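## Task

Carry the tray from the staging bench over to the work bench. Its single tube goes into the blue rack if the cap dot is orange, or into the green rack if the dot is white, pressed fully down. The tube must not touch the floor, or the task fails. The bottles on the tray must finish upright in it. The tray must finish resting on the work bench with nothing hanging past its edge. Any number of robots may be used. At the end, open the grippers and back away. A robot that falls or ends leaning fails the task. Anything held in place only by a robot at the end is not counted.

## Robot and tools

ROBOTS. Two identical Hello Robot Stretch 3 units, r1 and r2. Each has a differential-drive base (0.33 m long, 0.34 m wide, passive omni wheel at the rear), a lift carriage on a mast, and a telescoping arm that reaches out to the robot's right side. The base cannot strafe. To move the gripper forward or back, drive the base. An on-the-spot turn pivots about the point midway between the drive wheels, 0.05 m behind the front edge. With the arm in and the wrist folded, the sweep radius is 0.28 m. An unfolded, level gripper reaches beyond that.

FRAMES. Base frame: origin on the floor between the drive wheels, x forward, y left, z up. hand_pose is reported in it, at the point where the closed fingertips meet. With all wrist joints at zero, that frame's x is up, y points back along the arm toward the mast, and z points to the robot's rear. The odometry frame is the base frame at the scene's start. Each robot reports in its own frames. Only images, lidar_m, wrist_depth_mm and head_depth_mm show where the two robots are relative to each other.

execute_actions. Arguments: actions, a list holding one action or none, and cameras, a list of camera names (r1_head_camera, r1_nav_camera, r1_wrist_camera, r2_head_camera, r2_nav_camera, r2_wrist_camera, or "all"). Omitted, null or ["all"] returns every camera, and [] returns none. An action is a dict keyed by "r1" and/or "r2". Under each robot:
- base: exactly one key. translate_m is a relative straight drive in metres from the base's last reported position, -1 to 1, positive forward. rotate_rad is a relative turn in radians, -3.2 to 3.2, positive counter-clockwise seen from above.
- joints: absolute targets by name. lift_m 0 to 1.1 (arm height). arm_m 0 to 0.52 (extension). wrist_yaw_rad -1.345 to 4.42: 0 is along the arm, positive swings toward the front, 3.0 is folded over the base. wrist_pitch_rad -1.57 to 0.451: 0 is level, negative tips the fingers down. wrist_roll_rad -2.911 to 2.911: at 0 the fingers are side by side. gripper_m -0.089 to 0.179, larger is wider. head_pan_rad -3.953 to 1.73: 0 is forward, positive is left, -1.57 looks along the arm. head_tilt_rad -1.53 to 0.419, negative is down.
- contact_limits: only arm_m, a motor effort percentage (1 to 100). The arm stops with contact_stop when its effort reaches it, and it caps holding force until the next action.
All motions in an action start together. An unknown key or an out-of-range number rejects the entire call, and nothing moves. A joint or robot left out can keep pushing toward its earlier target. If a result reports a stop, the later calls in that same reply are skipped. No single action runs past 15 s.

wait: seconds, 0 to 10. Commands nothing new and returns state and images.
zoom_image: camera plus region [x0, y0, x1, y1] in pixels of that camera's latest full image, no more than 504 by 504. Returns a closer view.
finished_scene: scene, the number of the current scene. Irreversible. Call it only when the goal holds without robot support.

RESULTS. base_status and joint_status: done, off_target (stopped short and may still push), contact_stop, time_out or torque_fault (the old target is dropped). A joint stopped by contact goes slack until it is commanded again, and a slack lift under load may sink. on_its_own describes uncommanded joints, where "held at" is the target, not the position. motor_effort is a percentage, with the peak in brackets. It is noisy and biased. Rest effort out of range suggests pushing or a load. lidar_m: 12 distances from the base origin in 30-degree sectors, starting straight ahead and going counter-clockwise (4th left, 7th behind, 10th right). It scans at 0.17 m height, so it sees table legs, not tops, and "-" means nothing was seen. It sees the other robot but not glass. wrist_depth_mm and head_depth_mm are 7x7 median depth grids. base_tilt is in degrees, positive forward and right, with an offset of up to about 4 degrees. Odometry counts wheel turns, so slip appears as travel.

SPEED. The base is fast (0.30 m/s, 1.9 rad/s) only with the arm stowed: lift_m under 0.30, arm_m under 0.03, wrist_yaw_rad over 2.54. Otherwise it drops to 0.10 m/s and 0.63 rad/s.

GRIPPER. Grip by commanding gripper_m below the object's width. The fingertip gap is smaller than gripper_m. To release, command at least 0.02 above where contact happened. Neither the readings nor done confirm a grasp, so check the images.

SELF-COLLISION. Fold or unfold the wrist only with lift_m between 0.32 and 0.95, wrist_pitch_rad at -0.4 and roll near 0. Once folded, the lift may go down to 0.25. If wrist_yaw_rad is below -0.4, keep pitch at -0.5 or lower.

AVOID. Tubes reaching the floor, and dropping or slamming objects. Letting the two robots press together: no state line reports contact, and driving more once bases touch presses hard. When sharing a load, the two robots' travel can differ by up to 2.5 cm per metre and may tip one. Pushing the arm into something rigid with the gripper above about 0.45 m, or pushing again after a contact stop. Driving while gripping something fixed. Snagging furniture, especially when reversing. If the robot tilts, reverse in small steps, free the gripper, and lower lift_m to about 0.2. Prolonged wrist strain causes a 10 s torque fault. Finally, release everything and back the robots away.

Each tool is called after "Request:" as name([rows], argument=value, ...), one row to a line, values as JSON.

## Session

Request:
execute_actions([
  {"r1":{"joints":{"head_pan_rad":-1.6,"head_tilt_rad":-0.5,"lift_m":0.9}},"r2":{"joints":{"head_pan_rad":-1.6,"head_tilt_rad":-0.5,"lift_m":0.9}}},
], cameras=["r1_head_camera","r1_nav_camera","r2_head_camera","r2_nav_camera"])

Scene clock: 4.13 s.
r1.base_odometry: x=+0.000 y=+0.000 heading=+0.000 (m, m, rad; r1's odometry frame)
r1.turned_by_wheels: +0.000 (rad since the last result)
r1.turned_by_imu: +0.000 (rad since the last result)
r1.base_tilt: forward=-0.9 right=-1.5 (deg)
r1.lidar_m: 1.04 1.78 2.45 1.35 2.01 2.05 1.51 2.68 1.84 1.06 0.91 0.91
r1.head_depth_mm: 1451 1648 1910 2182 1877 1534 - / 1283 1426 1603 1838 1864 1509 - / 1157 1261 1415 1579 1762 1503 1340 / 1052 1155 1268 1403 1570 1508 - / 955 1032 1135 1236 1365 1447 - / 882 944 1021 1110 1216 1334 1266 / 816 872 935 1011 1095 1202 1232
r1.base_status: not commanded
r1.joint_positions: lift_m=+0.900 arm_m=-0.001 wrist_yaw_rad=+3.051 wrist_pitch_rad=-0.357 wrist_roll_rad=+0.010 gripper_m=+0.037 head_pan_rad=-1.593 head_tilt_rad=-0.494
r1.joint_status: all done
r1.motor_effort: left_wheel=+0(0) right_wheel=+1(2) lift_m=+40(41) arm_m=+0(0) wrist_yaw_rad=+0(1) wrist_pitch_rad=+6(6) wrist_roll_rad=+0(0) gripper_m=+0(0) head_pan_rad=-5(59) head_tilt_rad=-4(39) (%)
r1.hand_pose: x=-0.0002 y=+0.0863 z=+0.9263 quat_wxyz=(+0.158, +0.704, +0.093, +0.686) (m; r1's base frame)
r1.wrist_depth_mm: - - - - - - - / - - - - - - - / - - - - - - - / - - - - - - - / - - - - - - - / - - - - - - - / - - - - - - -
r2.base_odometry: x=+0.000 y=+0.000 heading=+0.000 (m, m, rad; r2's odometry frame)
r2.turned_by_wheels: +0.000 (rad since the last result)
r2.turned_by_imu: -0.001 (rad since the last result)
r2.base_tilt: forward=+0.1 right=+0.7 (deg)
r2.lidar_m: 1.22 1.17 1.90 2.24 1.19 0.98 0.98 1.09 1.76 2.43 1.60 2.85
r2.head_depth_mm: 3843 - - 3155 2183 1683 1460 / 3870 - - 3111 2145 1681 1461 / - - - 3050 2142 1661 1393 / - - - 3027 2124 1654 1375 / - - - 2948 2120 1628 1383 / - - - 2869 2096 1620 1373 / - - 3691 2875 2055 1621 1319
r2.base_status: not commanded
r2.joint_positions: lift_m=+0.900 arm_m=+0.001 wrist_yaw_rad=+2.878 wrist_pitch_rad=-0.507 wrist_roll_rad=-0.005 gripper_m=+0.037 head_pan_rad=-1.593 head_tilt_rad=-0.494
r2.joint_status: all done
r2.motor_effort: left_wheel=+0(0) right_wheel=+0(0) lift_m=+26(27) arm_m=+0(0) wrist_yaw_rad=+0(0) wrist_pitch_rad=+4(4) wrist_roll_rad=+0(0) gripper_m=+0(0) head_pan_rad=-3(29) head_tilt_rad=-4(39) (%)
r2.hand_pose: x=+0.0341 y=+0.0589 z=+0.8928 quat_wxyz=(+0.266, +0.700, +0.087, +0.657) (m; r2's base frame)
r2.wrist_depth_mm: - - - - - - - / - - - - - - - / - - - - - - - / - - - - - - - / - - - - - - - / - - - - - - - / - - - - - - -
pictures: r1_head_camera (sideways: a quarter turn clockwise sets it upright), r1_nav_camera (sideways: a quarter turn counterclockwise sets it upright), r2_head_camera (sideways: a quarter turn clockwise sets it upright), r2_nav_camera (sideways: a quarter turn counterclockwise sets it upright)
camera_calibration (this result's frames):
r1_head_camera: T_world_to_cam=[[0.0411938, 0.510854, -0.85868, 1.14151], [0.998789, 0.00208738, 0.0491571, -0.0592946], [0.0269045, -0.859665, -0.510149, 0.625209], [0, 0, 0, 1]] pos_world=[-0.00462143, -0.0455537, 1.30206]
r1_nav_camera: T_world_to_cam=[[-0.0230613, -0.467465, 0.883711, -1.10572], [-0.999686, 0.00211313, -0.02497, 0.0872048], [0.00980522, -0.884009, -0.467367, 0.566241], [0, 0, 0, 1]] pos_world=[0.056126, -0.0165062, 1.24395]
r2_head_camera: T_world_to_cam=[[-0.0241531, 0.448115, -0.89365, 1.18123], [0.999402, -0.0113192, -0.0326872, 0.039785], [-0.024763, -0.893904, -0.447573, 0.544668], [0, 0, 0, 1]] pos_world=[0.00225676, -0.0419947, 1.30068]
r2_nav_camera: T_world_to_cam=[[0.0393816, -0.510817, 0.858787, -1.08648], [-0.998006, 0.0223159, 0.0590395, -0.0182907], [-0.049323, -0.8594, -0.50892, 0.615831], [0, 0, 0, 1]] pos_world=[0.0549077, -0.0253407, 1.24755]
Images, in order (width x height): r1_head_camera 896x504, r1_nav_camera 672x504, r2_head_camera 896x504, r2_nav_camera 672x504.

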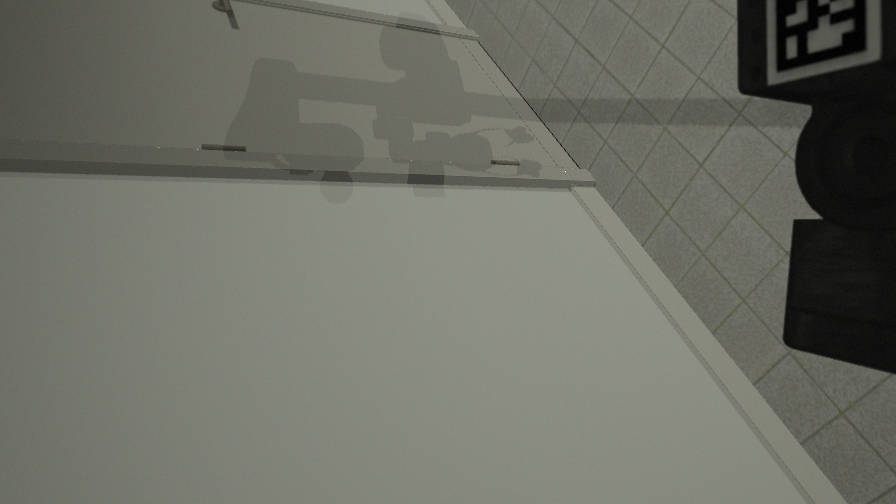

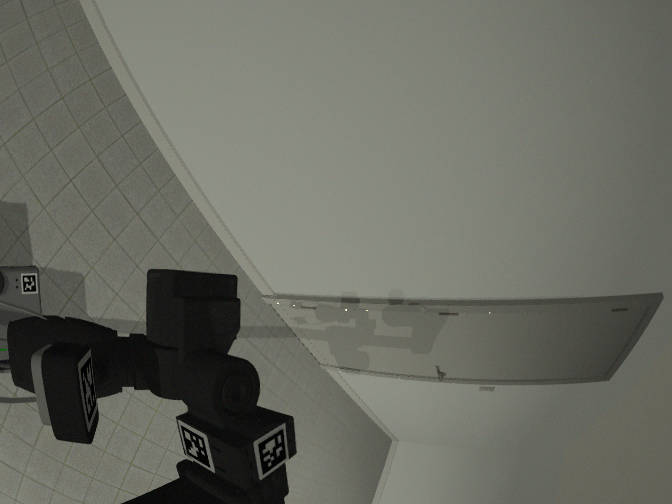

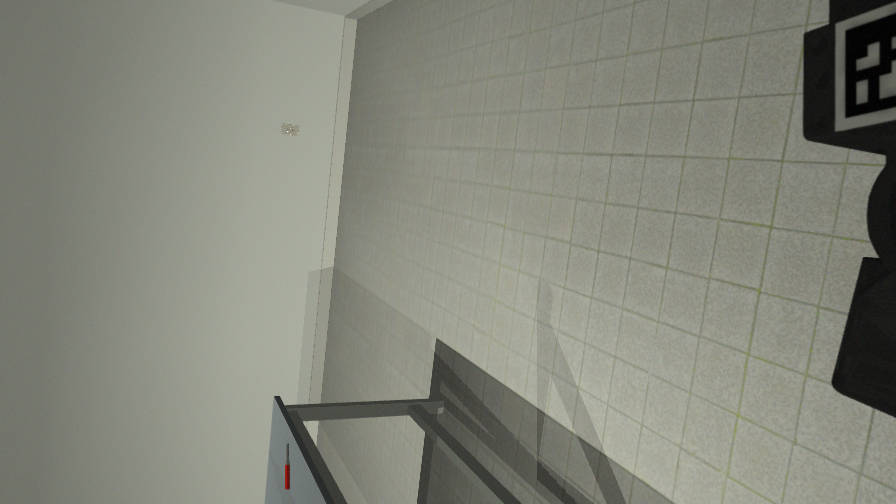

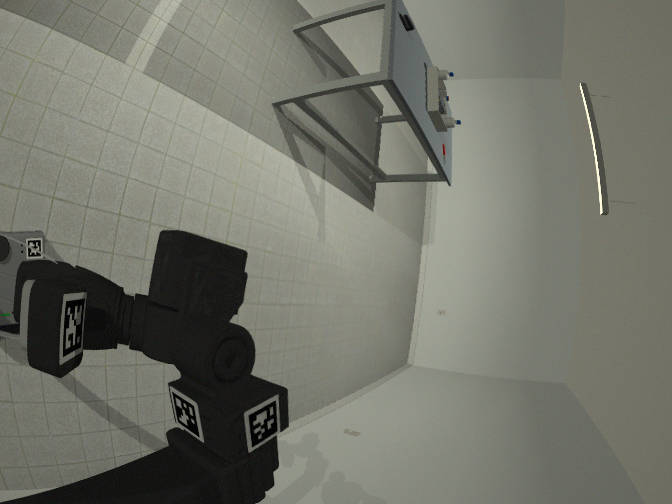

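Request:
execute_actions([
  {"r1":{"base":{"rotate_rad":-3.04},"joints":{"head_tilt_rad":-0.7,"head_pan_rad":-1.57}},"r2":{"base":{"rotate_rad":2.03},"joints":{"head_tilt_rad":-0.7,"head_pan_rad":-1.57}}},
], cameras=[])

Request:
execute_actions([
  {"r1":{"base":{"translate_m":1.0}},"r2":{"base":{"translate_m":-0.9}}},
], cameras=[])

Request:
execute_actions([
  {"r1":{"base":{"rotate_rad":0.7}},"r2":{"base":{"rotate_rad":-0.65}}},
], cameras=["r1_head_camera","r1_nav_camera","r2_head_camera","r2_nav_camera"])

Scene clock: 12.53 s.
r1.base_odometry: x=+0.000 y=+0.000 heading=-3.040 (m, m, rad; r1's odometry frame)
r1.turned_by_wheels: -3.040 (rad since the last result)
r1.turned_by_imu: -3.009 (rad since the last result)
r1.base_tilt: forward=-0.9 right=-1.4 (deg)
r1.lidar_m: 1.51 4.50 1.55 1.00 0.91 0.91 1.12 2.18 2.45 1.36 1.93 2.04
r1.head_depth_mm: - 3045 2454 1892 1620 - 1098 / - 1734 2431 1898 1592 - 1116 / - 1623 2428 1907 1553 - - / - 1534 2343 1868 1591 - 1113 / 3865 1476 2285 1863 1583 - 1113 / 3495 1791 2319 1945 1578 1335 1149 / 3334 3369 2534 1942 1596 1337 1161
r1.base_status: done
r1.joint_positions: lift_m=+0.900 arm_m=-0.001 wrist_yaw_rad=+3.051 wrist_pitch_rad=-0.357 wrist_roll_rad=+0.010 gripper_m=+0.037 head_pan_rad=-1.577 head_tilt_rad=-0.691
r1.joint_status: all done
r1.motor_effort: left_wheel=+2(5) right_wheel=-2(4) lift_m=+40(40) arm_m=+0(1) wrist_yaw_rad=-1(0) wrist_pitch_rad=+6(6) wrist_roll_rad=+0(0) gripper_m=+0(0) head_pan_rad=+5(9) head_tilt_rad=-6(29) (%)
r1.hand_pose: x=-0.0002 y=+0.0863 z=+0.9263 quat_wxyz=(+0.158, +0.704, +0.093, +0.686) (m; r1's base frame)
r1.wrist_depth_mm: 694 757 998 - - - - / 731 799 - - - - - / 757 851 - - - - - / 777 895 - - - - - / 811 956 - - - - - / 849 - - - - - - / 886 - - - - - -
r2.base_odometry: x=+0.000 y=+0.000 heading=+2.030 (m, m, rad; r2's odometry frame)
r2.turned_by_wheels: +2.030 (rad since the last result)
r2.turned_by_imu: +2.058 (rad since the last result)
r2.base_tilt: forward=+0.1 right=+0.6 (deg)
r2.lidar_m: 1.24 0.99 0.98 1.06 1.61 2.80 1.60 2.07 1.77 1.17 1.73 2.61
r2.head_depth_mm: 3242 3512 2593 2180 1735 - - / 3425 3666 1464 2085 1723 - - / 3739 1916 1325 1993 1638 1479 - / - 1870 1424 2133 1650 1479 - / - 1811 2579 2106 1687 - - / - 1791 2682 2040 1673 1427 - / - 1888 2827 2056 1644 1378 1182
r2.base_status: done
r2.joint_positions: lift_m=+0.900 arm_m=+0.001 wrist_yaw_rad=+2.878 wrist_pitch_rad=-0.507 wrist_roll_rad=-0.005 gripper_m=+0.037 head_pan_rad=-1.577 head_tilt_rad=-0.691
r2.joint_status: all done
r2.motor_effort: left_wheel=-3(8) right_wheel=+3(7) lift_m=+26(26) arm_m=+0(0) wrist_yaw_rad=+0(0) wrist_pitch_rad=+4(4) wrist_roll_rad=+0(0) gripper_m=+0(0) head_pan_rad=+1(3) head_tilt_rad=-6(26) (%)
r2.hand_pose: x=+0.0341 y=+0.0589 z=+0.8928 quat_wxyz=(+0.266, +0.700, +0.087, +0.657) (m; r2's base frame)
r2.wrist_depth_mm: - - - - 887 840 775 / - - - - - 902 832 / - - - - - 971 883 / - - - - - - 954 / - - - - - - - / - - - - - - - / - - - - - - -
pictures: none
No camera images: the call's "cameras" was empty. Leave "cameras" out to get every camera's image.

Scene clock: 23.50 s.
r1.base_odometry: x=-0.995 y=-0.102 heading=-3.040 (m, m, rad; r1's odometry frame)
r1.turned_by_wheels: +0.000 (rad since the last result)
r1.turned_by_imu: +0.004 (rad since the last result)
r1.base_tilt: forward=-0.9 right=-1.2 (deg)
r1.lidar_m: 1.41 1.72 2.68 1.68 1.55 1.56 1.91 3.76 1.60 1.90 1.69 0.54
r1.head_depth_mm: - 1723 2325 1858 1612 - 1097 / - 3244 2267 1900 1587 - 1118 / 3729 3454 2497 1919 1548 - - / 3406 3510 2487 1908 1583 - 1119 / 3203 3345 2465 1928 1585 - 1113 / 2984 3218 2478 1939 1579 1328 1152 / 2793 3051 2498 1864 1574 1345 1149
r1.base_status: done
r1.joint_positions: lift_m=+0.900 arm_m=-0.001 wrist_yaw_rad=+3.051 wrist_pitch_rad=-0.357 wrist_roll_rad=+0.010 gripper_m=+0.037 head_pan_rad=-1.577 head_tilt_rad=-0.691
r1.joint_status: not commanded
r1.motor_effort: left_wheel=+1(6) right_wheel=-1(2) lift_m=+40(40) arm_m=+0(1) wrist_yaw_rad=+0(0) wrist_pitch_rad=+6(6) wrist_roll_rad=+0(0) gripper_m=+1(0) head_pan_rad=+3(5) head_tilt_rad=-5(6) (%)
r1.hand_pose: x=-0.0002 y=+0.0863 z=+0.9263 quat_wxyz=(+0.158, +0.704, +0.093, +0.686) (m; r1's base frame)
r1.wrist_depth_mm: - - - - - - - / - - - - - - - / - - - - - - - / - - - - - - - / - - - - - - - / - - - - - - - / - - - - - - -
r2.base_odometry: x=+0.399 y=-0.807 heading=+2.030 (m, m, rad; r2's odometry frame)
r2.turned_by_wheels: +0.000 (rad since the last result)
r2.turned_by_imu: -0.005 (rad since the last result)
r2.base_tilt: forward=+0.1 right=+0.8 (deg)
r2.lidar_m: 1.93 1.54 1.52 1.65 2.49 1.38 0.70 1.25 1.70 1.70 1.35 4.09
r2.head_depth_mm: 2785 3018 2994 2177 1740 - - / 2997 3275 2982 2171 1725 - - / 3212 3508 2901 2154 1720 1490 - / 3429 3638 2890 2124 1719 1484 - / 3662 - 2818 2137 1681 - - / - - 2570 2037 1679 1424 - / - 1772 2513 2097 1663 1383 1174
r2.base_status: done
r2.joint_positions: lift_m=+0.900 arm_m=+0.001 wrist_yaw_rad=+2.878 wrist_pitch_rad=-0.507 wrist_roll_rad=-0.005 gripper_m=+0.037 head_pan_rad=-1.577 head_tilt_rad=-0.691
r2.joint_status: not commanded
r2.motor_effort: left_wheel=-3(9) right_wheel=+3(3) lift_m=+27(27) arm_m=+0(0) wrist_yaw_rad=+0(0) wrist_pitch_rad=+4(4) wrist_roll_rad=+0(0) gripper_m=+0(1) head_pan_rad=+2(1) head_tilt_rad=-5(7) (%)
r2.hand_pose: x=+0.0341 y=+0.0589 z=+0.8928 quat_wxyz=(+0.266, +0.700, +0.087, +0.657) (m; r2's base frame)
r2.wrist_depth_mm: - - - - - - - / - - - - - - - / - - - - - - - / - - - - - - - / - - - - - - - / - - - - - - - / - - - - - - -
pictures: none
No camera images: the call's "cameras" was empty. Leave "cameras" out to get every camera's image.

Scene clock: 25.67 s.
r1.base_odometry: x=-0.995 y=-0.102 heading=-2.340 (m, m, rad; r1's odometry frame)
r1.turned_by_wheels: +0.700 (rad since the last result)
r1.turned_by_imu: +0.693 (rad since the last result)
r1.base_tilt: forward=-0.8 right=-1.5 (deg)
r1.lidar_m: 3.75 2.17 1.57 1.55 1.61 2.23 2.99 1.60 3.34 1.16 0.54 1.64
r1.head_depth_mm: 2648 2986 2429 1883 1611 - 1109 / 2586 2946 2388 1861 1592 - 1117 / 2642 2954 2392 1840 1566 - - / 2684 3033 2465 1909 1583 - 1111 / 2729 3006 2227 1804 1577 - 1120 / 2715 2988 1037 831 811 1246 1155 / 2705 3020 1045 788 712 1341 1162
r1.base_status: done
r1.joint_positions: lift_m=+0.900 arm_m=+0.000 wrist_yaw_rad=+3.051 wrist_pitch_rad=-0.357 wrist_roll_rad=+0.010 gripper_m=+0.037 head_pan_rad=-1.577 head_tilt_rad=-0.691
r1.joint_status: not commanded
r1.motor_effort: left_wheel=-2(5) right_wheel=+4(7) lift_m=+40(40) arm_m=+0(0) wrist_yaw_rad=+0(0) wrist_pitch_rad=+6(6) wrist_roll_rad=+0(0) gripper_m=+0(1) head_pan_rad=+4(5) head_tilt_rad=-4(5) (%)
r1.hand_pose: x=-0.0002 y=+0.0863 z=+0.9263 quat_wxyz=(+0.158, +0.704, +0.093, +0.686) (m; r1's base frame)
r1.wrist_depth_mm: - - - - - - - / - - - - - - - / - - - - - - - / - - - - - - - / - - - - - - - / - - - - - - - / - - - - - - -
r2.base_odometry: x=+0.399 y=-0.807 heading=+1.380 (m, m, rad; r2's odometry frame)
r2.turned_by_wheels: -0.650 (rad since the last result)
r2.turned_by_imu: -0.660 (rad since the last result)
r2.base_tilt: forward=-0.1 right=+0.7 (deg)
r2.lidar_m: 1.97 2.16 1.58 1.52 1.58 2.15 3.96 0.72 0.70 1.68 3.35 1.34
r2.head_depth_mm: 2743 3032 2835 2033 1687 - - / 2709 3023 2987 2170 1707 - - / 1485 3035 2791 2021 1712 1483 - / 2752 3057 2896 1961 1700 1494 - / 2720 3026 2851 2127 1696 - - / 2731 3075 2777 2077 1687 1430 - / 2762 2994 2799 2077 1674 1389 1187
r2.base_status: done
r2.joint_positions: lift_m=+0.900 arm_m=+0.001 wrist_yaw_rad=+2.878 wrist_pitch_rad=-0.507 wrist_roll_rad=-0.005 gripper_m=+0.037 head_pan_rad=-1.577 head_tilt_rad=-0.691
r2.joint_status: not commanded
r2.motor_effort: left_wheel=+3(7) right_wheel=-3(7) lift_m=+26(26) arm_m=+0(0) wrist_yaw_rad=+0(0) wrist_pitch_rad=+4(4) wrist_roll_rad=+0(0) gripper_m=+0(0) head_pan_rad=+2(2) head_tilt_rad=-4(5) (%)
r2.hand_pose: x=+0.0341 y=+0.0589 z=+0.8928 quat_wxyz=(+0.266, +0.700, +0.087, +0.657) (m; r2's base frame)
r2.wrist_depth_mm: - - - - - - - / - - - - - - - / - - - - - - - / - - - - - - - / - - - - - - - / - - - - - - - / - - - - - - -
pictures: r1_head_camera (sideways: a quarter turn clockwise sets it upright), r1_nav_camera (sideways: a quarter turn counterclockwise sets it upright), r2_head_camera (sideways: a quarter turn clockwise sets it upright), r2_nav_camera (sideways: a quarter turn counterclockwise sets it upright)
camera_calibration (this result's frames):
r1_head_camera: T_world_to_cam=[[0.0339787, 0.670136, -0.741461, 0.988746], [0.998566, 0.00795217, 0.0529482, -0.0642156], [0.0413787, -0.742196, -0.668904, 0.831649], [0, 0, 0, 1]] pos_world=[-0.00388533, -0.0448361, 1.29281]
r1_nav_camera: T_world_to_cam=[[-0.0165784, -0.632231, 0.774603, -0.963495], [-0.999559, -0.00859856, -0.0284112, 0.0916772], [0.0246229, -0.774732, -0.63181, 0.780095], [0, 0, 0, 1]] pos_world=[0.0564553, -0.00399869, 1.2418]
r2_head_camera: T_world_to_cam=[[-0.0303001, 0.614465, -0.788362, 1.04398], [0.999493, 0.010876, -0.0299378, 0.0361969], [-0.0098215, -0.788869, -0.614482, 0.761737], [0, 0, 0, 1]] pos_world=[0.00293547, -0.0409694, 1.29219]
r2_nav_camera: T_world_to_cam=[[0.0465786, -0.668854, 0.741933, -0.934189], [-0.998306, -0.0052485, 0.0579421, -0.0168451], [-0.0348608, -0.743375, -0.667966, 0.822652], [0, 0, 0, 1]] pos_world=[0.0553749, -0.0133863, 1.24358]
Images, in order (width x height): r1_head_camera 896x504, r1_nav_camera 672x504, r2_head_camera 896x504, r2_nav_camera 672x504.

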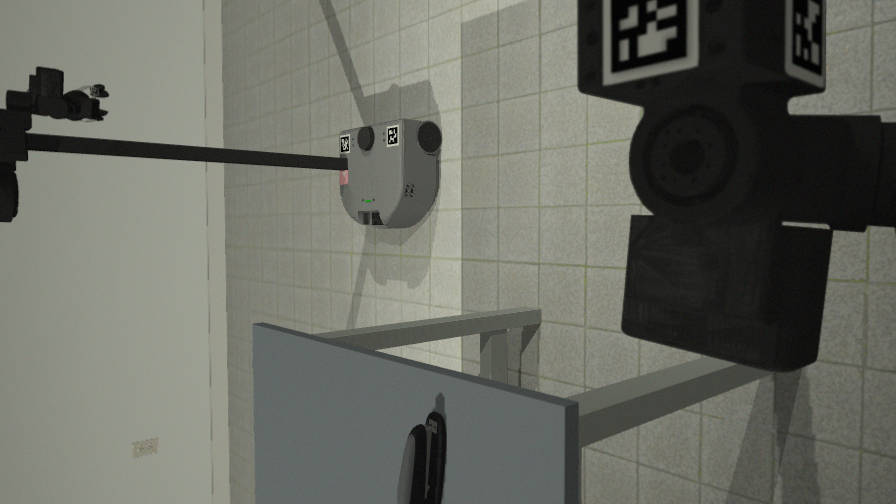

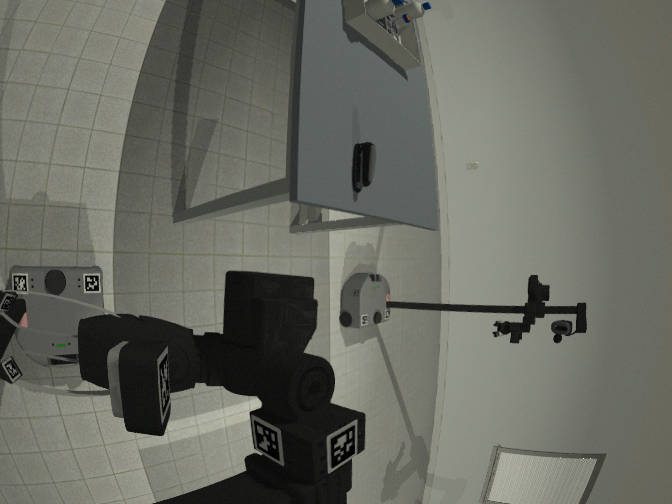

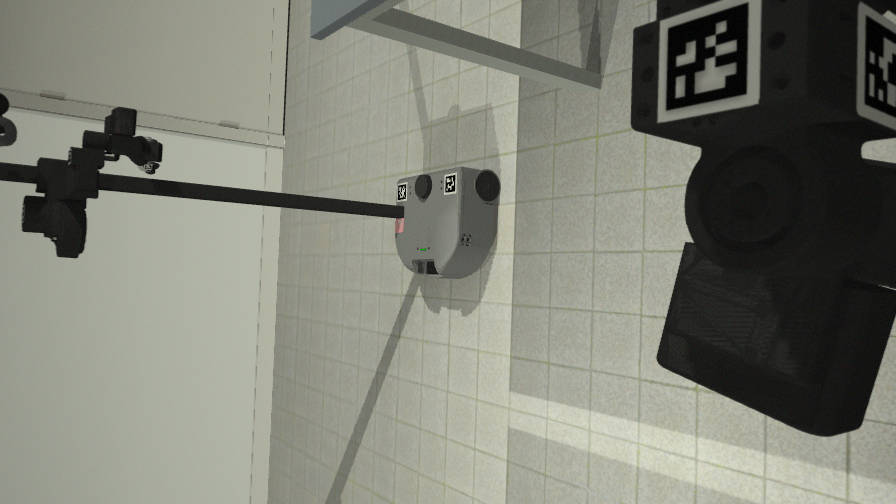

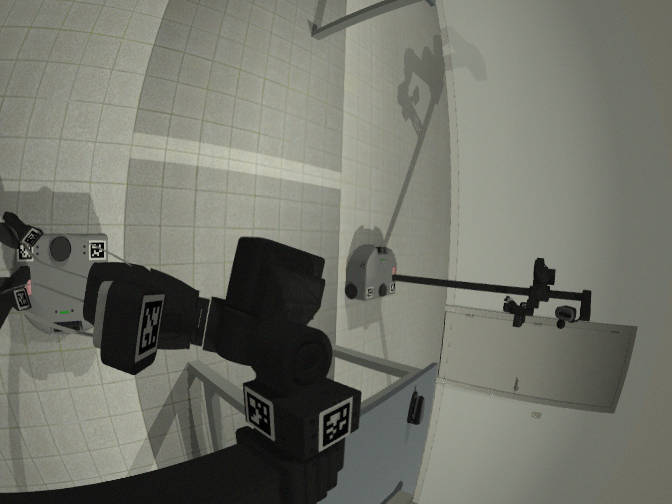

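Request:
execute_actions([
  {"r1":{"base":{"translate_m":0.95},"joints":{"wrist_yaw_rad":0,"wrist_pitch_rad":-0.4,"lift_m":0.95}},"r2":{"base":{"translate_m":-1.0},"joints":{"wrist_yaw_rad":0,"wrist_pitch_rad":-0.4,"lift_m":0.95}}},
], cameras=["r1_head_camera","r2_head_camera"])

Request:
execute_actions([
  {"r1":{"joints":{"wrist_roll_rad":1.57,"wrist_pitch_rad":-1.25,"lift_m":1.08,"gripper_m":0.08,"arm_m":0.3}},"r2":{"base":{"translate_m":-0.12},"joints":{"wrist_roll_rad":1.57,"wrist_pitch_rad":-1.25,"lift_m":1.08,"gripper_m":0.08,"arm_m":0.3}}},
], cameras=["r1_head_camera","r2_head_camera","r1_wrist_camera","r2_wrist_camera"])

Scene clock: 38.63 s.
r1.base_odometry: x=-1.656 y=-0.784 heading=-2.340 (m, m, rad; r1's odometry frame)
r1.turned_by_wheels: +0.000 (rad since the last result)
r1.turned_by_imu: +0.003 (rad since the last result)
r1.base_tilt: forward=-1.0 right=-1.4 (deg)
r1.lidar_m: 2.79 2.15 1.59 1.52 1.58 2.21 2.52 0.86 1.19 1.15 1.20 0.86
r1.head_depth_mm: 2698 2970 1007 822 - - - / 2598 2987 971 763 - - - / 2620 2900 893 774 - - - / 2686 2990 1002 771 1449 1326 1145 / 2728 3011 953 772 1453 1330 1151 / 2727 3040 1040 802 1466 1331 1153 / 2745 3062 1041 808 1463 1336 1154
r1.base_status: done
r1.joint_positions: lift_m=+0.950 arm_m=+0.000 wrist_yaw_rad=+0.003 wrist_pitch_rad=-0.413 wrist_roll_rad=+0.010 gripper_m=+0.037 head_pan_rad=-1.577 head_tilt_rad=-0.691
r1.joint_status: all done
r1.motor_effort: left_wheel=-2(3) right_wheel=+4(6) lift_m=+40(41) arm_m=+0(0) wrist_yaw_rad=-3(5) wrist_pitch_rad=+5(5) wrist_roll_rad=+0(1) gripper_m=+0(0) head_pan_rad=+4(4) head_tilt_rad=-5(6) (%)
r1.hand_pose: x=-0.0208 y=-0.3694 z=+0.9633 quat_wxyz=(+0.689, +0.146, -0.695, -0.145) (m; r1's base frame)
r1.wrist_depth_mm: - - - - - - - / - - - - - - - / - 908 851 767 745 837 820 / 669 657 627 635 533 609 606 / 518 512 500 491 491 487 480 / 428 420 433 408 - 403 397 / - 381 - 368 - 358 351
r2.base_odometry: x=+0.209 y=-1.789 heading=+1.380 (m, m, rad; r2's odometry frame)
r2.turned_by_wheels: +0.000 (rad since the last result)
r2.turned_by_imu: -0.005 (rad since the last result)
r2.base_tilt: forward=+0.2 right=+0.7 (deg)
r2.lidar_m: 2.30 2.16 1.57 1.52 1.57 2.14 2.99 0.74 0.54 0.52 0.54 0.72
r2.head_depth_mm: 2739 3044 1241 825 - - - / 2784 3016 1123 834 754 - - / 1381 2988 1019 826 - - - / 2682 3023 1187 898 - - - / 2718 3011 1188 874 713 1403 1150 / 2739 3063 1171 867 707 1400 1141 / 2717 3048 1158 859 702 1375 1141
r2.base_status: done
r2.joint_positions: lift_m=+0.950 arm_m=+0.001 wrist_yaw_rad=+0.003 wrist_pitch_rad=-0.421 wrist_roll_rad=-0.005 gripper_m=+0.037 head_pan_rad=-1.577 head_tilt_rad=-0.691
r2.joint_status: all done
r2.motor_effort: left_wheel=+3(4) right_wheel=-4(7) lift_m=+26(29) arm_m=+1(0) wrist_yaw_rad=-4(6) wrist_pitch_rad=+7(9) wrist_roll_rad=+0(0) gripper_m=+0(1) head_pan_rad=+2(2) head_tilt_rad=-5(5) (%)
r2.hand_pose: x=-0.0208 y=-0.3701 z=+0.9616 quat_wxyz=(+0.694, +0.149, -0.689, -0.146) (m; r2's base frame)
r2.wrist_depth_mm: - - - - - - - / - - - - - - - / - 769 782 736 673 535 763 / 604 601 602 594 518 522 560 / 489 491 495 488 489 487 482 / 408 408 419 408 415 404 401 / - - - - - - -
pictures: r1_head_camera (sideways: a quarter turn clockwise sets it upright), r2_head_camera (sideways: a quarter turn clockwise sets it upright)
camera_calibration (this result's frames):
r1_head_camera: T_world_to_cam=[[0.0339788, 0.670136, -0.741461, 0.988746], [0.998566, 0.00795204, 0.0529482, -0.0642156], [0.0413786, -0.742196, -0.668904, 0.831649], [0, 0, 0, 1]] pos_world=[-0.00388533, -0.044836, 1.29281]
r2_head_camera: T_world_to_cam=[[-0.0303001, 0.614465, -0.788362, 1.04398], [0.999493, 0.010876, -0.0299378, 0.0361969], [-0.0098215, -0.788869, -0.614482, 0.761737], [0, 0, 0, 1]] pos_world=[0.00293547, -0.0409694, 1.29219]
Images, in order (width x height): r1_head_camera 896x504, r2_head_camera 896x504.

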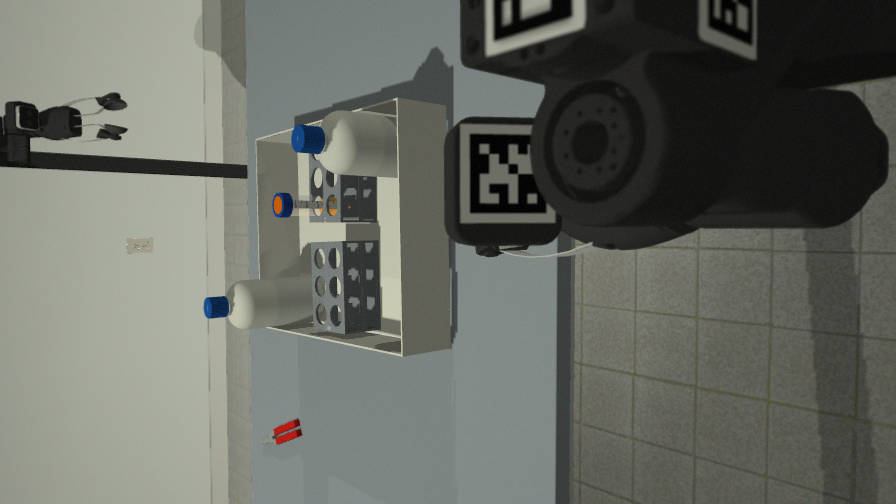

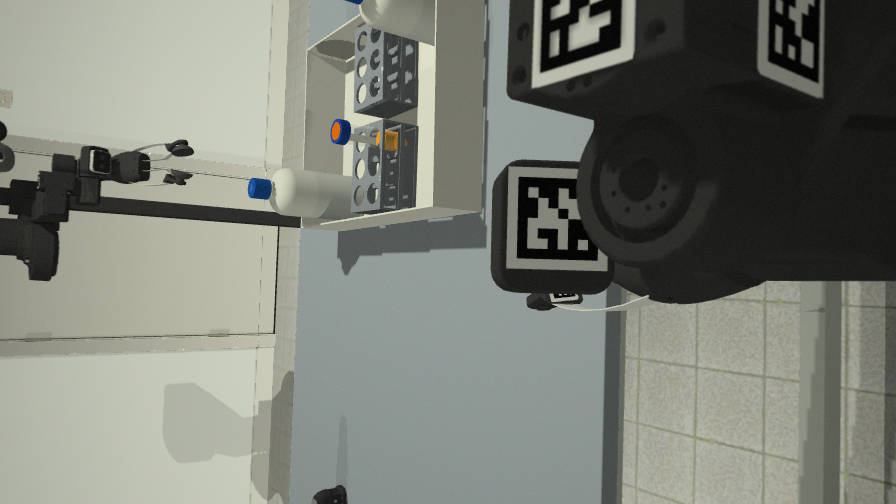

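Scene clock: 42.07 s.
r1.base_odometry: x=-1.656 y=-0.784 heading=-2.340 (m, m, rad; r1's odometry frame)
r1.turned_by_wheels: +0.000 (rad since the last result)
r1.turned_by_imu: +0.000 (rad since the last result)
r1.base_tilt: forward=-0.8 right=-1.3 (deg)
r1.lidar_m: 2.79 2.16 1.59 1.52 1.58 2.21 2.52 0.86 1.20 1.16 1.20 0.86
r1.head_depth_mm: 2652 2986 1009 779 736 1308 1126 / - 2938 970 759 739 1308 1134 / - - 883 760 1444 1314 1134 / 2685 2908 997 768 1450 1318 1139 / 2692 2985 953 771 1462 1327 1151 / 2736 3019 1035 801 1456 1332 1152 / 2757 3062 1044 806 1475 1337 1156
r1.base_status: not commanded
r1.joint_positions: lift_m=+1.080 arm_m=+0.300 wrist_yaw_rad=+0.001 wrist_pitch_rad=-1.249 wrist_roll_rad=+1.569 gripper_m=+0.080 head_pan_rad=-1.577 head_tilt_rad=-0.692
r1.joint_status: all done
r1.motor_effort: left_wheel=-3(2) right_wheel=+4(4) lift_m=+39(41) arm_m=+3(3) wrist_yaw_rad=-1(3) wrist_pitch_rad=+0(5) wrist_roll_rad=+1(2) gripper_m=+1(80) head_pan_rad=+4(4) head_tilt_rad=-6(5) (%)
r1.hand_pose: x=-0.0215 y=-0.5026 z=+0.9675 quat_wxyz=(+0.002, +0.001, -0.811, -0.585) (m; r1's base frame)
r1.wrist_depth_mm: 533 461 406 361 338 969 883 / 537 442 363 371 345 997 930 / 515 272 326 379 348 993 - / 523 441 431 388 357 - 946 / 539 457 447 394 367 - 937 / 444 457 - 407 370 - 981 / 649 562 410 413 382 - 997
r2.base_odometry: x=+0.186 y=-1.907 heading=+1.380 (m, m, rad; r2's odometry frame)
r2.turned_by_wheels: +0.000 (rad since the last result)
r2.turned_by_imu: -0.001 (rad since the last result)
r2.base_tilt: forward=-0.1 right=+0.8 (deg)
r2.lidar_m: 2.42 2.17 1.58 1.51 1.57 2.14 2.87 0.74 0.54 0.52 0.54 0.74
r2.head_depth_mm: 2806 3033 1247 905 735 1432 1177 / - 3090 1020 812 732 1424 1163 / - - 1092 826 728 1414 1160 / 2681 - 1017 801 720 1402 1152 / 2707 3046 1156 867 716 1408 1147 / 2701 3033 1167 867 708 1391 1143 / 2766 3007 1153 856 703 1379 1136
r2.base_status: done
r2.joint_positions: lift_m=+1.080 arm_m=+0.300 wrist_yaw_rad=+0.002 wrist_pitch_rad=-1.247 wrist_roll_rad=+1.568 gripper_m=+0.080 head_pan_rad=-1.577 head_tilt_rad=-0.692
r2.joint_status: all done
r2.motor_effort: left_wheel=+3(4) right_wheel=-3(8) lift_m=+27(27) arm_m=+2(5) wrist_yaw_rad=-2(4) wrist_pitch_rad=-1(8) wrist_roll_rad=+1(3) gripper_m=+0(88) head_pan_rad=+2(2) head_tilt_rad=-4(6) (%)
r2.hand_pose: x=-0.0214 y=-0.5030 z=+0.9676 quat_wxyz=(+0.002, +0.001, -0.811, -0.584) (m; r2's base frame)
r2.wrist_depth_mm: 399 344 372 351 337 936 862 / 441 430 378 358 839 956 905 / 407 437 386 367 901 987 - / 458 454 396 378 - - 905 / 516 455 411 384 367 - 947 / 544 502 423 393 373 - 948 / 561 504 448 409 - - 985
pictures: r1_head_camera (sideways: a quarter turn clockwise sets it upright), r1_wrist_camera, r2_head_camera (sideways: a quarter turn clockwise sets it upright), r2_wrist_camera
camera_calibration (this result's frames):
r1_head_camera: T_world_to_cam=[[0.033979, 0.670247, -0.74136, 0.988615], [0.998566, 0.00794481, 0.0529503, -0.0642183], [0.0413797, -0.742096, -0.669015, 0.831794], [0, 0, 0, 1]] pos_world=[-0.00388529, -0.0448347, 1.2928]
r1_wrist_camera: T_world_to_cam=[[0.0104955, 0.93593, -0.352031, 0.816207], [0.992861, 0.0320758, 0.11488, -0.0253531], [0.118811, -0.350723, -0.928912, 0.885865], [0, 0, 0, 1]] pos_world=[-0.0886451, -0.452406, 1.11313]
r2_head_camera: T_world_to_cam=[[-0.0303061, 0.614631, -0.788232, 1.04381], [0.999493, 0.0108937, -0.0299342, 0.0361922], [-0.00981168, -0.788739, -0.614649, 0.761954], [0, 0, 0, 1]] pos_world=[0.00293596, -0.0409674, 1.29218]
r2_wrist_camera: T_world_to_cam=[[0.0139339, 0.945589, -0.325065, 0.789132], [0.989238, 0.0343191, 0.142235, -0.0638534], [0.145652, -0.323548, -0.934934, 0.916422], [0, 0, 0, 1]] pos_world=[-0.0813084, -0.447497, 1.1224]
Images, in order (width x height): r1_head_camera 896x504, r1_wrist_camera 644x364, r2_head_camera 896x504, r2_wrist_camera 644x364.

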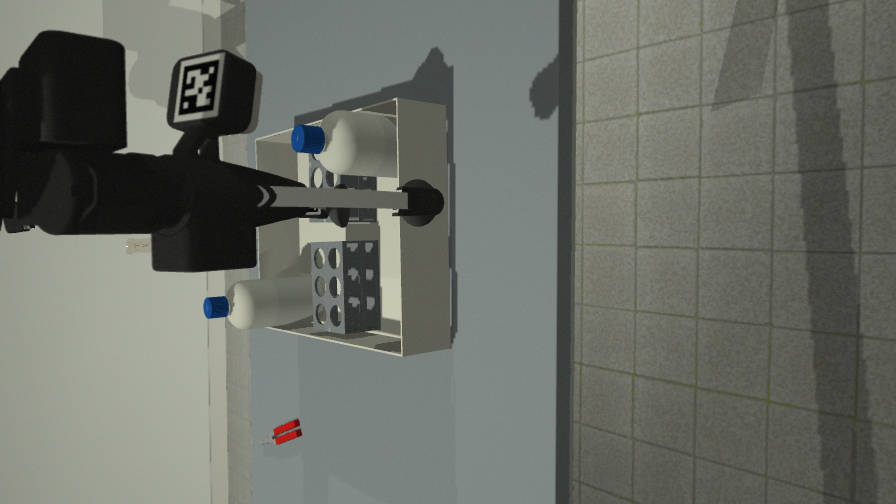

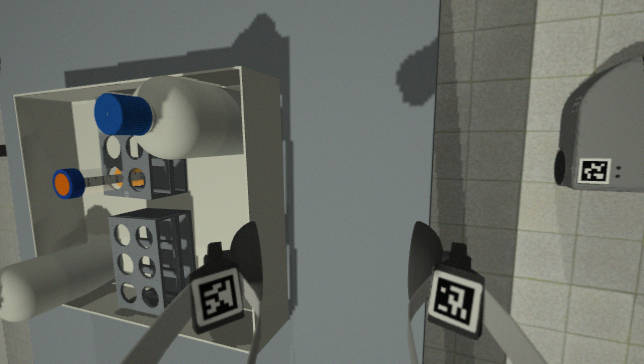

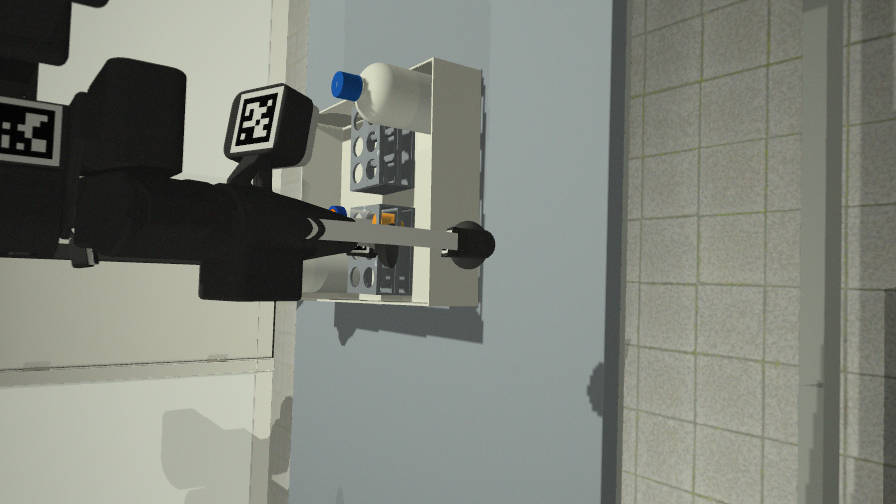

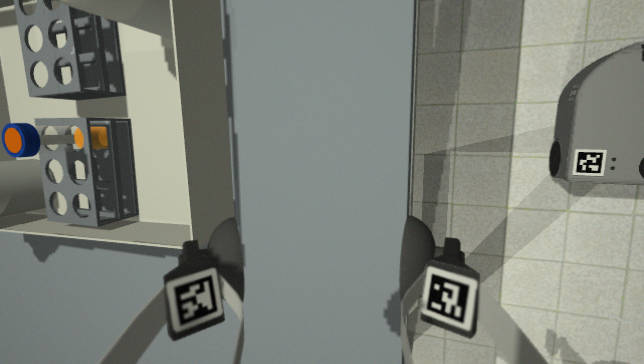

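Request:
execute_actions([
  {"r1":{"base":{"translate_m":0.035},"joints":{"wrist_roll_rad":-1.57,"lift_m":1.01,"arm_m":0.445}},"r2":{"base":{"translate_m":-0.078},"joints":{"wrist_roll_rad":-1.57,"lift_m":1.01,"arm_m":0.48}}},
], cameras=[])

Request:
execute_actions([
  {"r1":{"joints":{"lift_m":0.925}},"r2":{"joints":{"lift_m":0.92}}},
], cameras=["r1_head_camera","r2_head_camera","r1_wrist_camera","r2_wrist_camera"])

Scene clock: 46.60 s.
r1.base_odometry: x=-1.680 y=-0.809 heading=-2.340 (m, m, rad; r1's odometry frame)
r1.turned_by_wheels: +0.000 (rad since the last result)
r1.turned_by_imu: +0.000 (rad since the last result)
r1.base_tilt: forward=-0.9 right=-1.3 (deg)
r1.lidar_m: 2.76 2.16 1.59 1.52 1.58 2.21 2.56 0.89 1.19 1.16 1.20 0.83
r1.head_depth_mm: - 3012 1006 779 738 1306 1133 / - 3058 779 758 1429 1316 1135 / - - 895 765 1445 1317 1144 / 2710 2935 965 767 1451 1320 1143 / 2692 3003 991 770 1459 1321 1151 / 2771 3087 1036 799 1465 1331 1150 / 2738 3044 1044 805 1462 1340 1163
r1.base_status: done
r1.joint_positions: lift_m=+1.010 arm_m=+0.445 wrist_yaw_rad=+0.001 wrist_pitch_rad=-1.251 wrist_roll_rad=-1.568 gripper_m=+0.080 head_pan_rad=-1.577 head_tilt_rad=-0.692
r1.joint_status: all done
r1.motor_effort: left_wheel=-2(4) right_wheel=+4(8) lift_m=+19(35) arm_m=+3(4) wrist_yaw_rad=-1(2) wrist_pitch_rad=+1(0) wrist_roll_rad=-1(3) gripper_m=+0(0) head_pan_rad=+5(4) head_tilt_rad=-5(4) (%)
r1.hand_pose: x=-0.0213 y=-0.6475 z=+0.8983 quat_wxyz=(+0.811, +0.586, -0.001, -0.001) (m; r1's base frame)
r1.wrist_depth_mm: 233 243 261 241 277 323 358 / 238 247 267 284 305 274 311 / 241 252 272 289 311 283 346 / 245 257 279 297 322 290 376 / 250 261 281 304 325 321 390 / 927 267 - 304 330 304 253 / 949 269 296 256 323 313 362
r2.base_odometry: x=+0.172 y=-1.983 heading=+1.380 (m, m, rad; r2's odometry frame)
r2.turned_by_wheels: +0.000 (rad since the last result)
r2.turned_by_imu: -0.001 (rad since the last result)
r2.base_tilt: forward=+0.2 right=+0.6 (deg)
r2.lidar_m: 2.49 2.16 1.57 1.51 1.57 2.13 2.80 0.75 0.54 0.52 0.54 0.74
r2.head_depth_mm: 2733 - 1178 904 736 1440 1172 / 2706 3163 1229 863 731 1434 1162 / 2697 - 1097 807 724 1406 1153 / 927 1751 1089 814 719 1425 1153 / 2756 3026 1028 814 715 1394 1147 / 2682 3059 1162 834 708 1390 1141 / 2695 3079 1149 858 704 1380 1143
r2.base_status: done
r2.joint_positions: lift_m=+1.010 arm_m=+0.480 wrist_yaw_rad=+0.001 wrist_pitch_rad=-1.249 wrist_roll_rad=-1.567 gripper_m=+0.080 head_pan_rad=-1.577 head_tilt_rad=-0.692
r2.joint_status: all done
r2.motor_effort: left_wheel=+3(4) right_wheel=-3(9) lift_m=+13(22) arm_m=+2(4) wrist_yaw_rad=-1(1) wrist_pitch_rad=+0(1) wrist_roll_rad=-2(3) gripper_m=+0(1) head_pan_rad=+2(2) head_tilt_rad=-6(6) (%)
r2.hand_pose: x=-0.0213 y=-0.6829 z=+0.8984 quat_wxyz=(+0.811, +0.585, -0.001, -0.001) (m; r2's base frame)
r2.wrist_depth_mm: 228 244 262 247 279 282 344 / 230 246 267 287 311 291 321 / 236 250 271 294 316 294 365 / 239 255 277 301 324 289 381 / 244 261 285 310 335 328 407 / 249 263 298 306 334 323 410 / 254 264 297 261 266 332 383
pictures: none
No camera images: the call's "cameras" was empty. Leave "cameras" out to get every camera's image.

Scene clock: 48.27 s.
r1.base_odometry: x=-1.680 y=-0.809 heading=-2.340 (m, m, rad; r1's odometry frame)
r1.turned_by_wheels: +0.000 (rad since the last result)
r1.turned_by_imu: +0.000 (rad since the last result)
r1.base_tilt: forward=-0.9 right=-1.4 (deg)
r1.lidar_m: 2.76 2.15 1.59 1.52 1.58 2.22 2.57 0.89 1.20 1.15 1.20 0.83
r1.head_depth_mm: 2686 2877 - 769 737 1308 1136 / 2729 - 735 757 1429 1301 1142 / 2617 - 896 762 1449 1320 1144 / 931 2978 938 767 1450 1324 1137 / 2704 3004 983 773 1459 1330 1150 / 2750 3034 1040 800 1457 1331 1150 / 2742 3031 1041 806 1465 1339 1148
r1.base_status: not commanded
r1.joint_positions: lift_m=+0.925 arm_m=+0.445 wrist_yaw_rad=+0.001 wrist_pitch_rad=-1.251 wrist_roll_rad=-1.568 gripper_m=+0.080 head_pan_rad=-1.577 head_tilt_rad=-0.692
r1.joint_status: all done
r1.motor_effort: left_wheel=-2(2) right_wheel=+4(3) lift_m=+19(18) arm_m=+3(3) wrist_yaw_rad=-1(1) wrist_pitch_rad=+1(0) wrist_roll_rad=-1(1) gripper_m=+0(0) head_pan_rad=+5(4) head_tilt_rad=-5(6) (%)
r1.hand_pose: x=-0.0213 y=-0.6475 z=+0.8133 quat_wxyz=(+0.811, +0.586, -0.001, -0.001) (m; r1's base frame)
r1.wrist_depth_mm: 161 170 182 180 205 208 184 / 164 173 186 189 214 229 189 / 167 176 189 196 219 235 195 / 170 179 193 202 224 239 196 / 173 182 195 207 227 246 233 / 176 185 - 211 230 250 209 / 179 187 206 214 239 259 214
r2.base_odometry: x=+0.172 y=-1.983 heading=+1.380 (m, m, rad; r2's odometry frame)
r2.turned_by_wheels: +0.000 (rad since the last result)
r2.turned_by_imu: +0.000 (rad since the last result)
r2.base_tilt: forward=+0.0 right=+0.8 (deg)
r2.lidar_m: 2.49 2.16 1.57 1.51 1.57 2.13 2.80 0.74 0.54 0.52 0.54 0.74
r2.head_depth_mm: 2724 3033 3237 - - 1401 1167 / 2769 3031 - 831 733 1417 1165 / 2772 2933 1084 805 726 1407 1158 / 1468 1024 1096 814 720 1409 1145 / 2627 3044 1012 812 714 1405 1144 / 2740 3048 1161 833 708 1394 1141 / 2737 3058 1147 863 707 1384 1138
r2.base_status: not commanded
r2.joint_positions: lift_m=+0.920 arm_m=+0.480 wrist_yaw_rad=+0.001 wrist_pitch_rad=-1.249 wrist_roll_rad=-1.567 gripper_m=+0.080 head_pan_rad=-1.577 head_tilt_rad=-0.692
r2.joint_status: all done
r2.motor_effort: left_wheel=+2(3) right_wheel=-4(3) lift_m=+13(14) arm_m=+2(2) wrist_yaw_rad=-1(1) wrist_pitch_rad=+0(1) wrist_roll_rad=-2(2) gripper_m=+0(0) head_pan_rad=+1(2) head_tilt_rad=-7(5) (%)
r2.hand_pose: x=-0.0213 y=-0.6829 z=+0.8084 quat_wxyz=(+0.811, +0.585, -0.001, -0.001) (m; r2's base frame)
r2.wrist_depth_mm: 157 166 178 156 211 230 211 / 161 169 183 163 215 234 220 / 162 172 186 169 221 239 203 / 165 176 191 176 228 244 209 / 169 179 196 183 228 254 242 / 171 181 204 191 230 260 222 / 174 182 204 199 237 266 226
pictures: r1_head_camera (sideways: a quarter turn clockwise sets it upright), r1_wrist_camera, r2_head_camera (sideways: a quarter turn clockwise sets it upright), r2_wrist_camera
camera_calibration (this result's frames):
r1_head_camera: T_world_to_cam=[[0.0339791, 0.670251, -0.741357, 0.98861], [0.998566, 0.00794443, 0.0529503, -0.0642184], [0.0413796, -0.742092, -0.669019, 0.831799], [0, 0, 0, 1]] pos_world=[-0.0038853, -0.0448346, 1.2928]
r1_wrist_camera: T_world_to_cam=[[-0.0163807, -0.960732, 0.276993, -0.842725], [-0.992701, 0.0487329, 0.110321, -0.0309723], [-0.119487, -0.273164, -0.954518, 0.757777], [0, 0, 0, 1]] pos_world=[0.0459942, -0.601127, 0.960158]
r2_head_camera: T_world_to_cam=[[-0.0303063, 0.614636, -0.788229, 1.0438], [0.999493, 0.0108943, -0.0299341, 0.0361921], [-0.00981138, -0.788736, -0.614654, 0.76196], [0, 0, 0, 1]] pos_world=[0.00293597, -0.0409673, 1.29218]
r2_wrist_camera: T_world_to_cam=[[-0.0207583, -0.95151, 0.306915, -0.899694], [-0.989029, 0.0644517, 0.132923, -0.0492167], [-0.146258, -0.300789, -0.942409, 0.72481], [0, 0, 0, 1]] pos_world=[0.0386567, -0.634882, 0.965739]
Images, in order (width x height): r1_head_camera 896x504, r1_wrist_camera 644x364, r2_head_camera 896x504, r2_wrist_camera 644x364.

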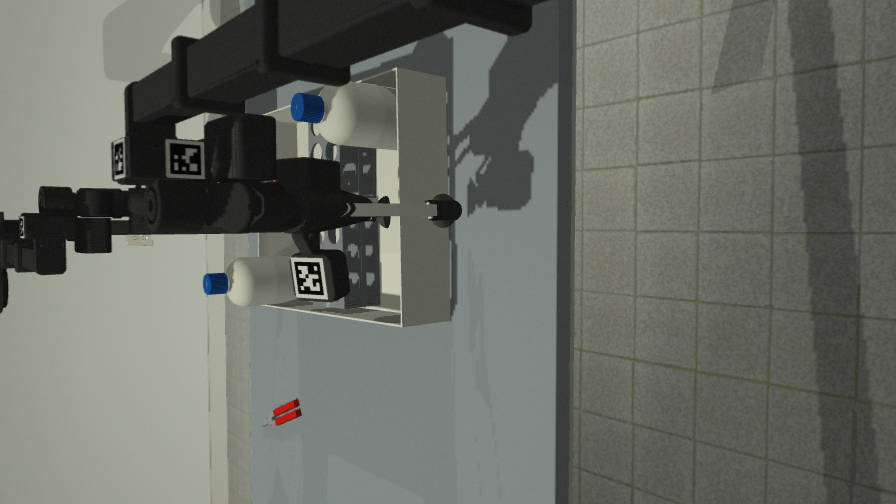

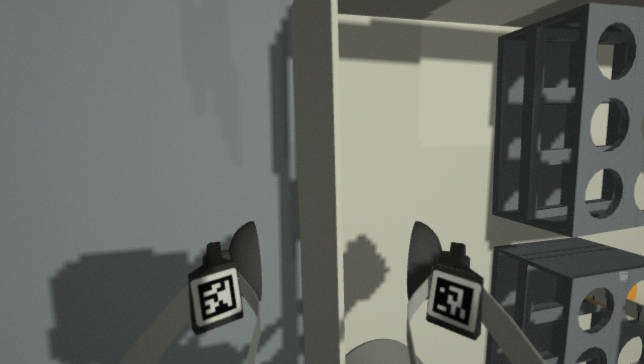

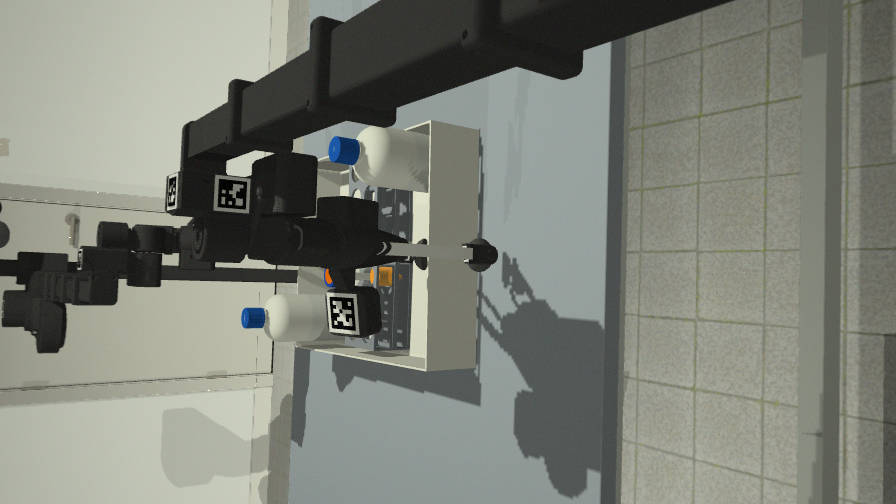

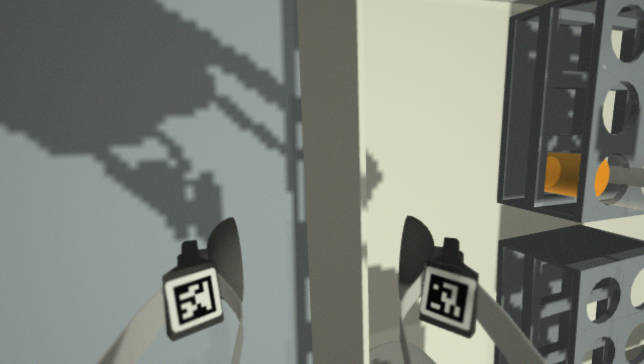

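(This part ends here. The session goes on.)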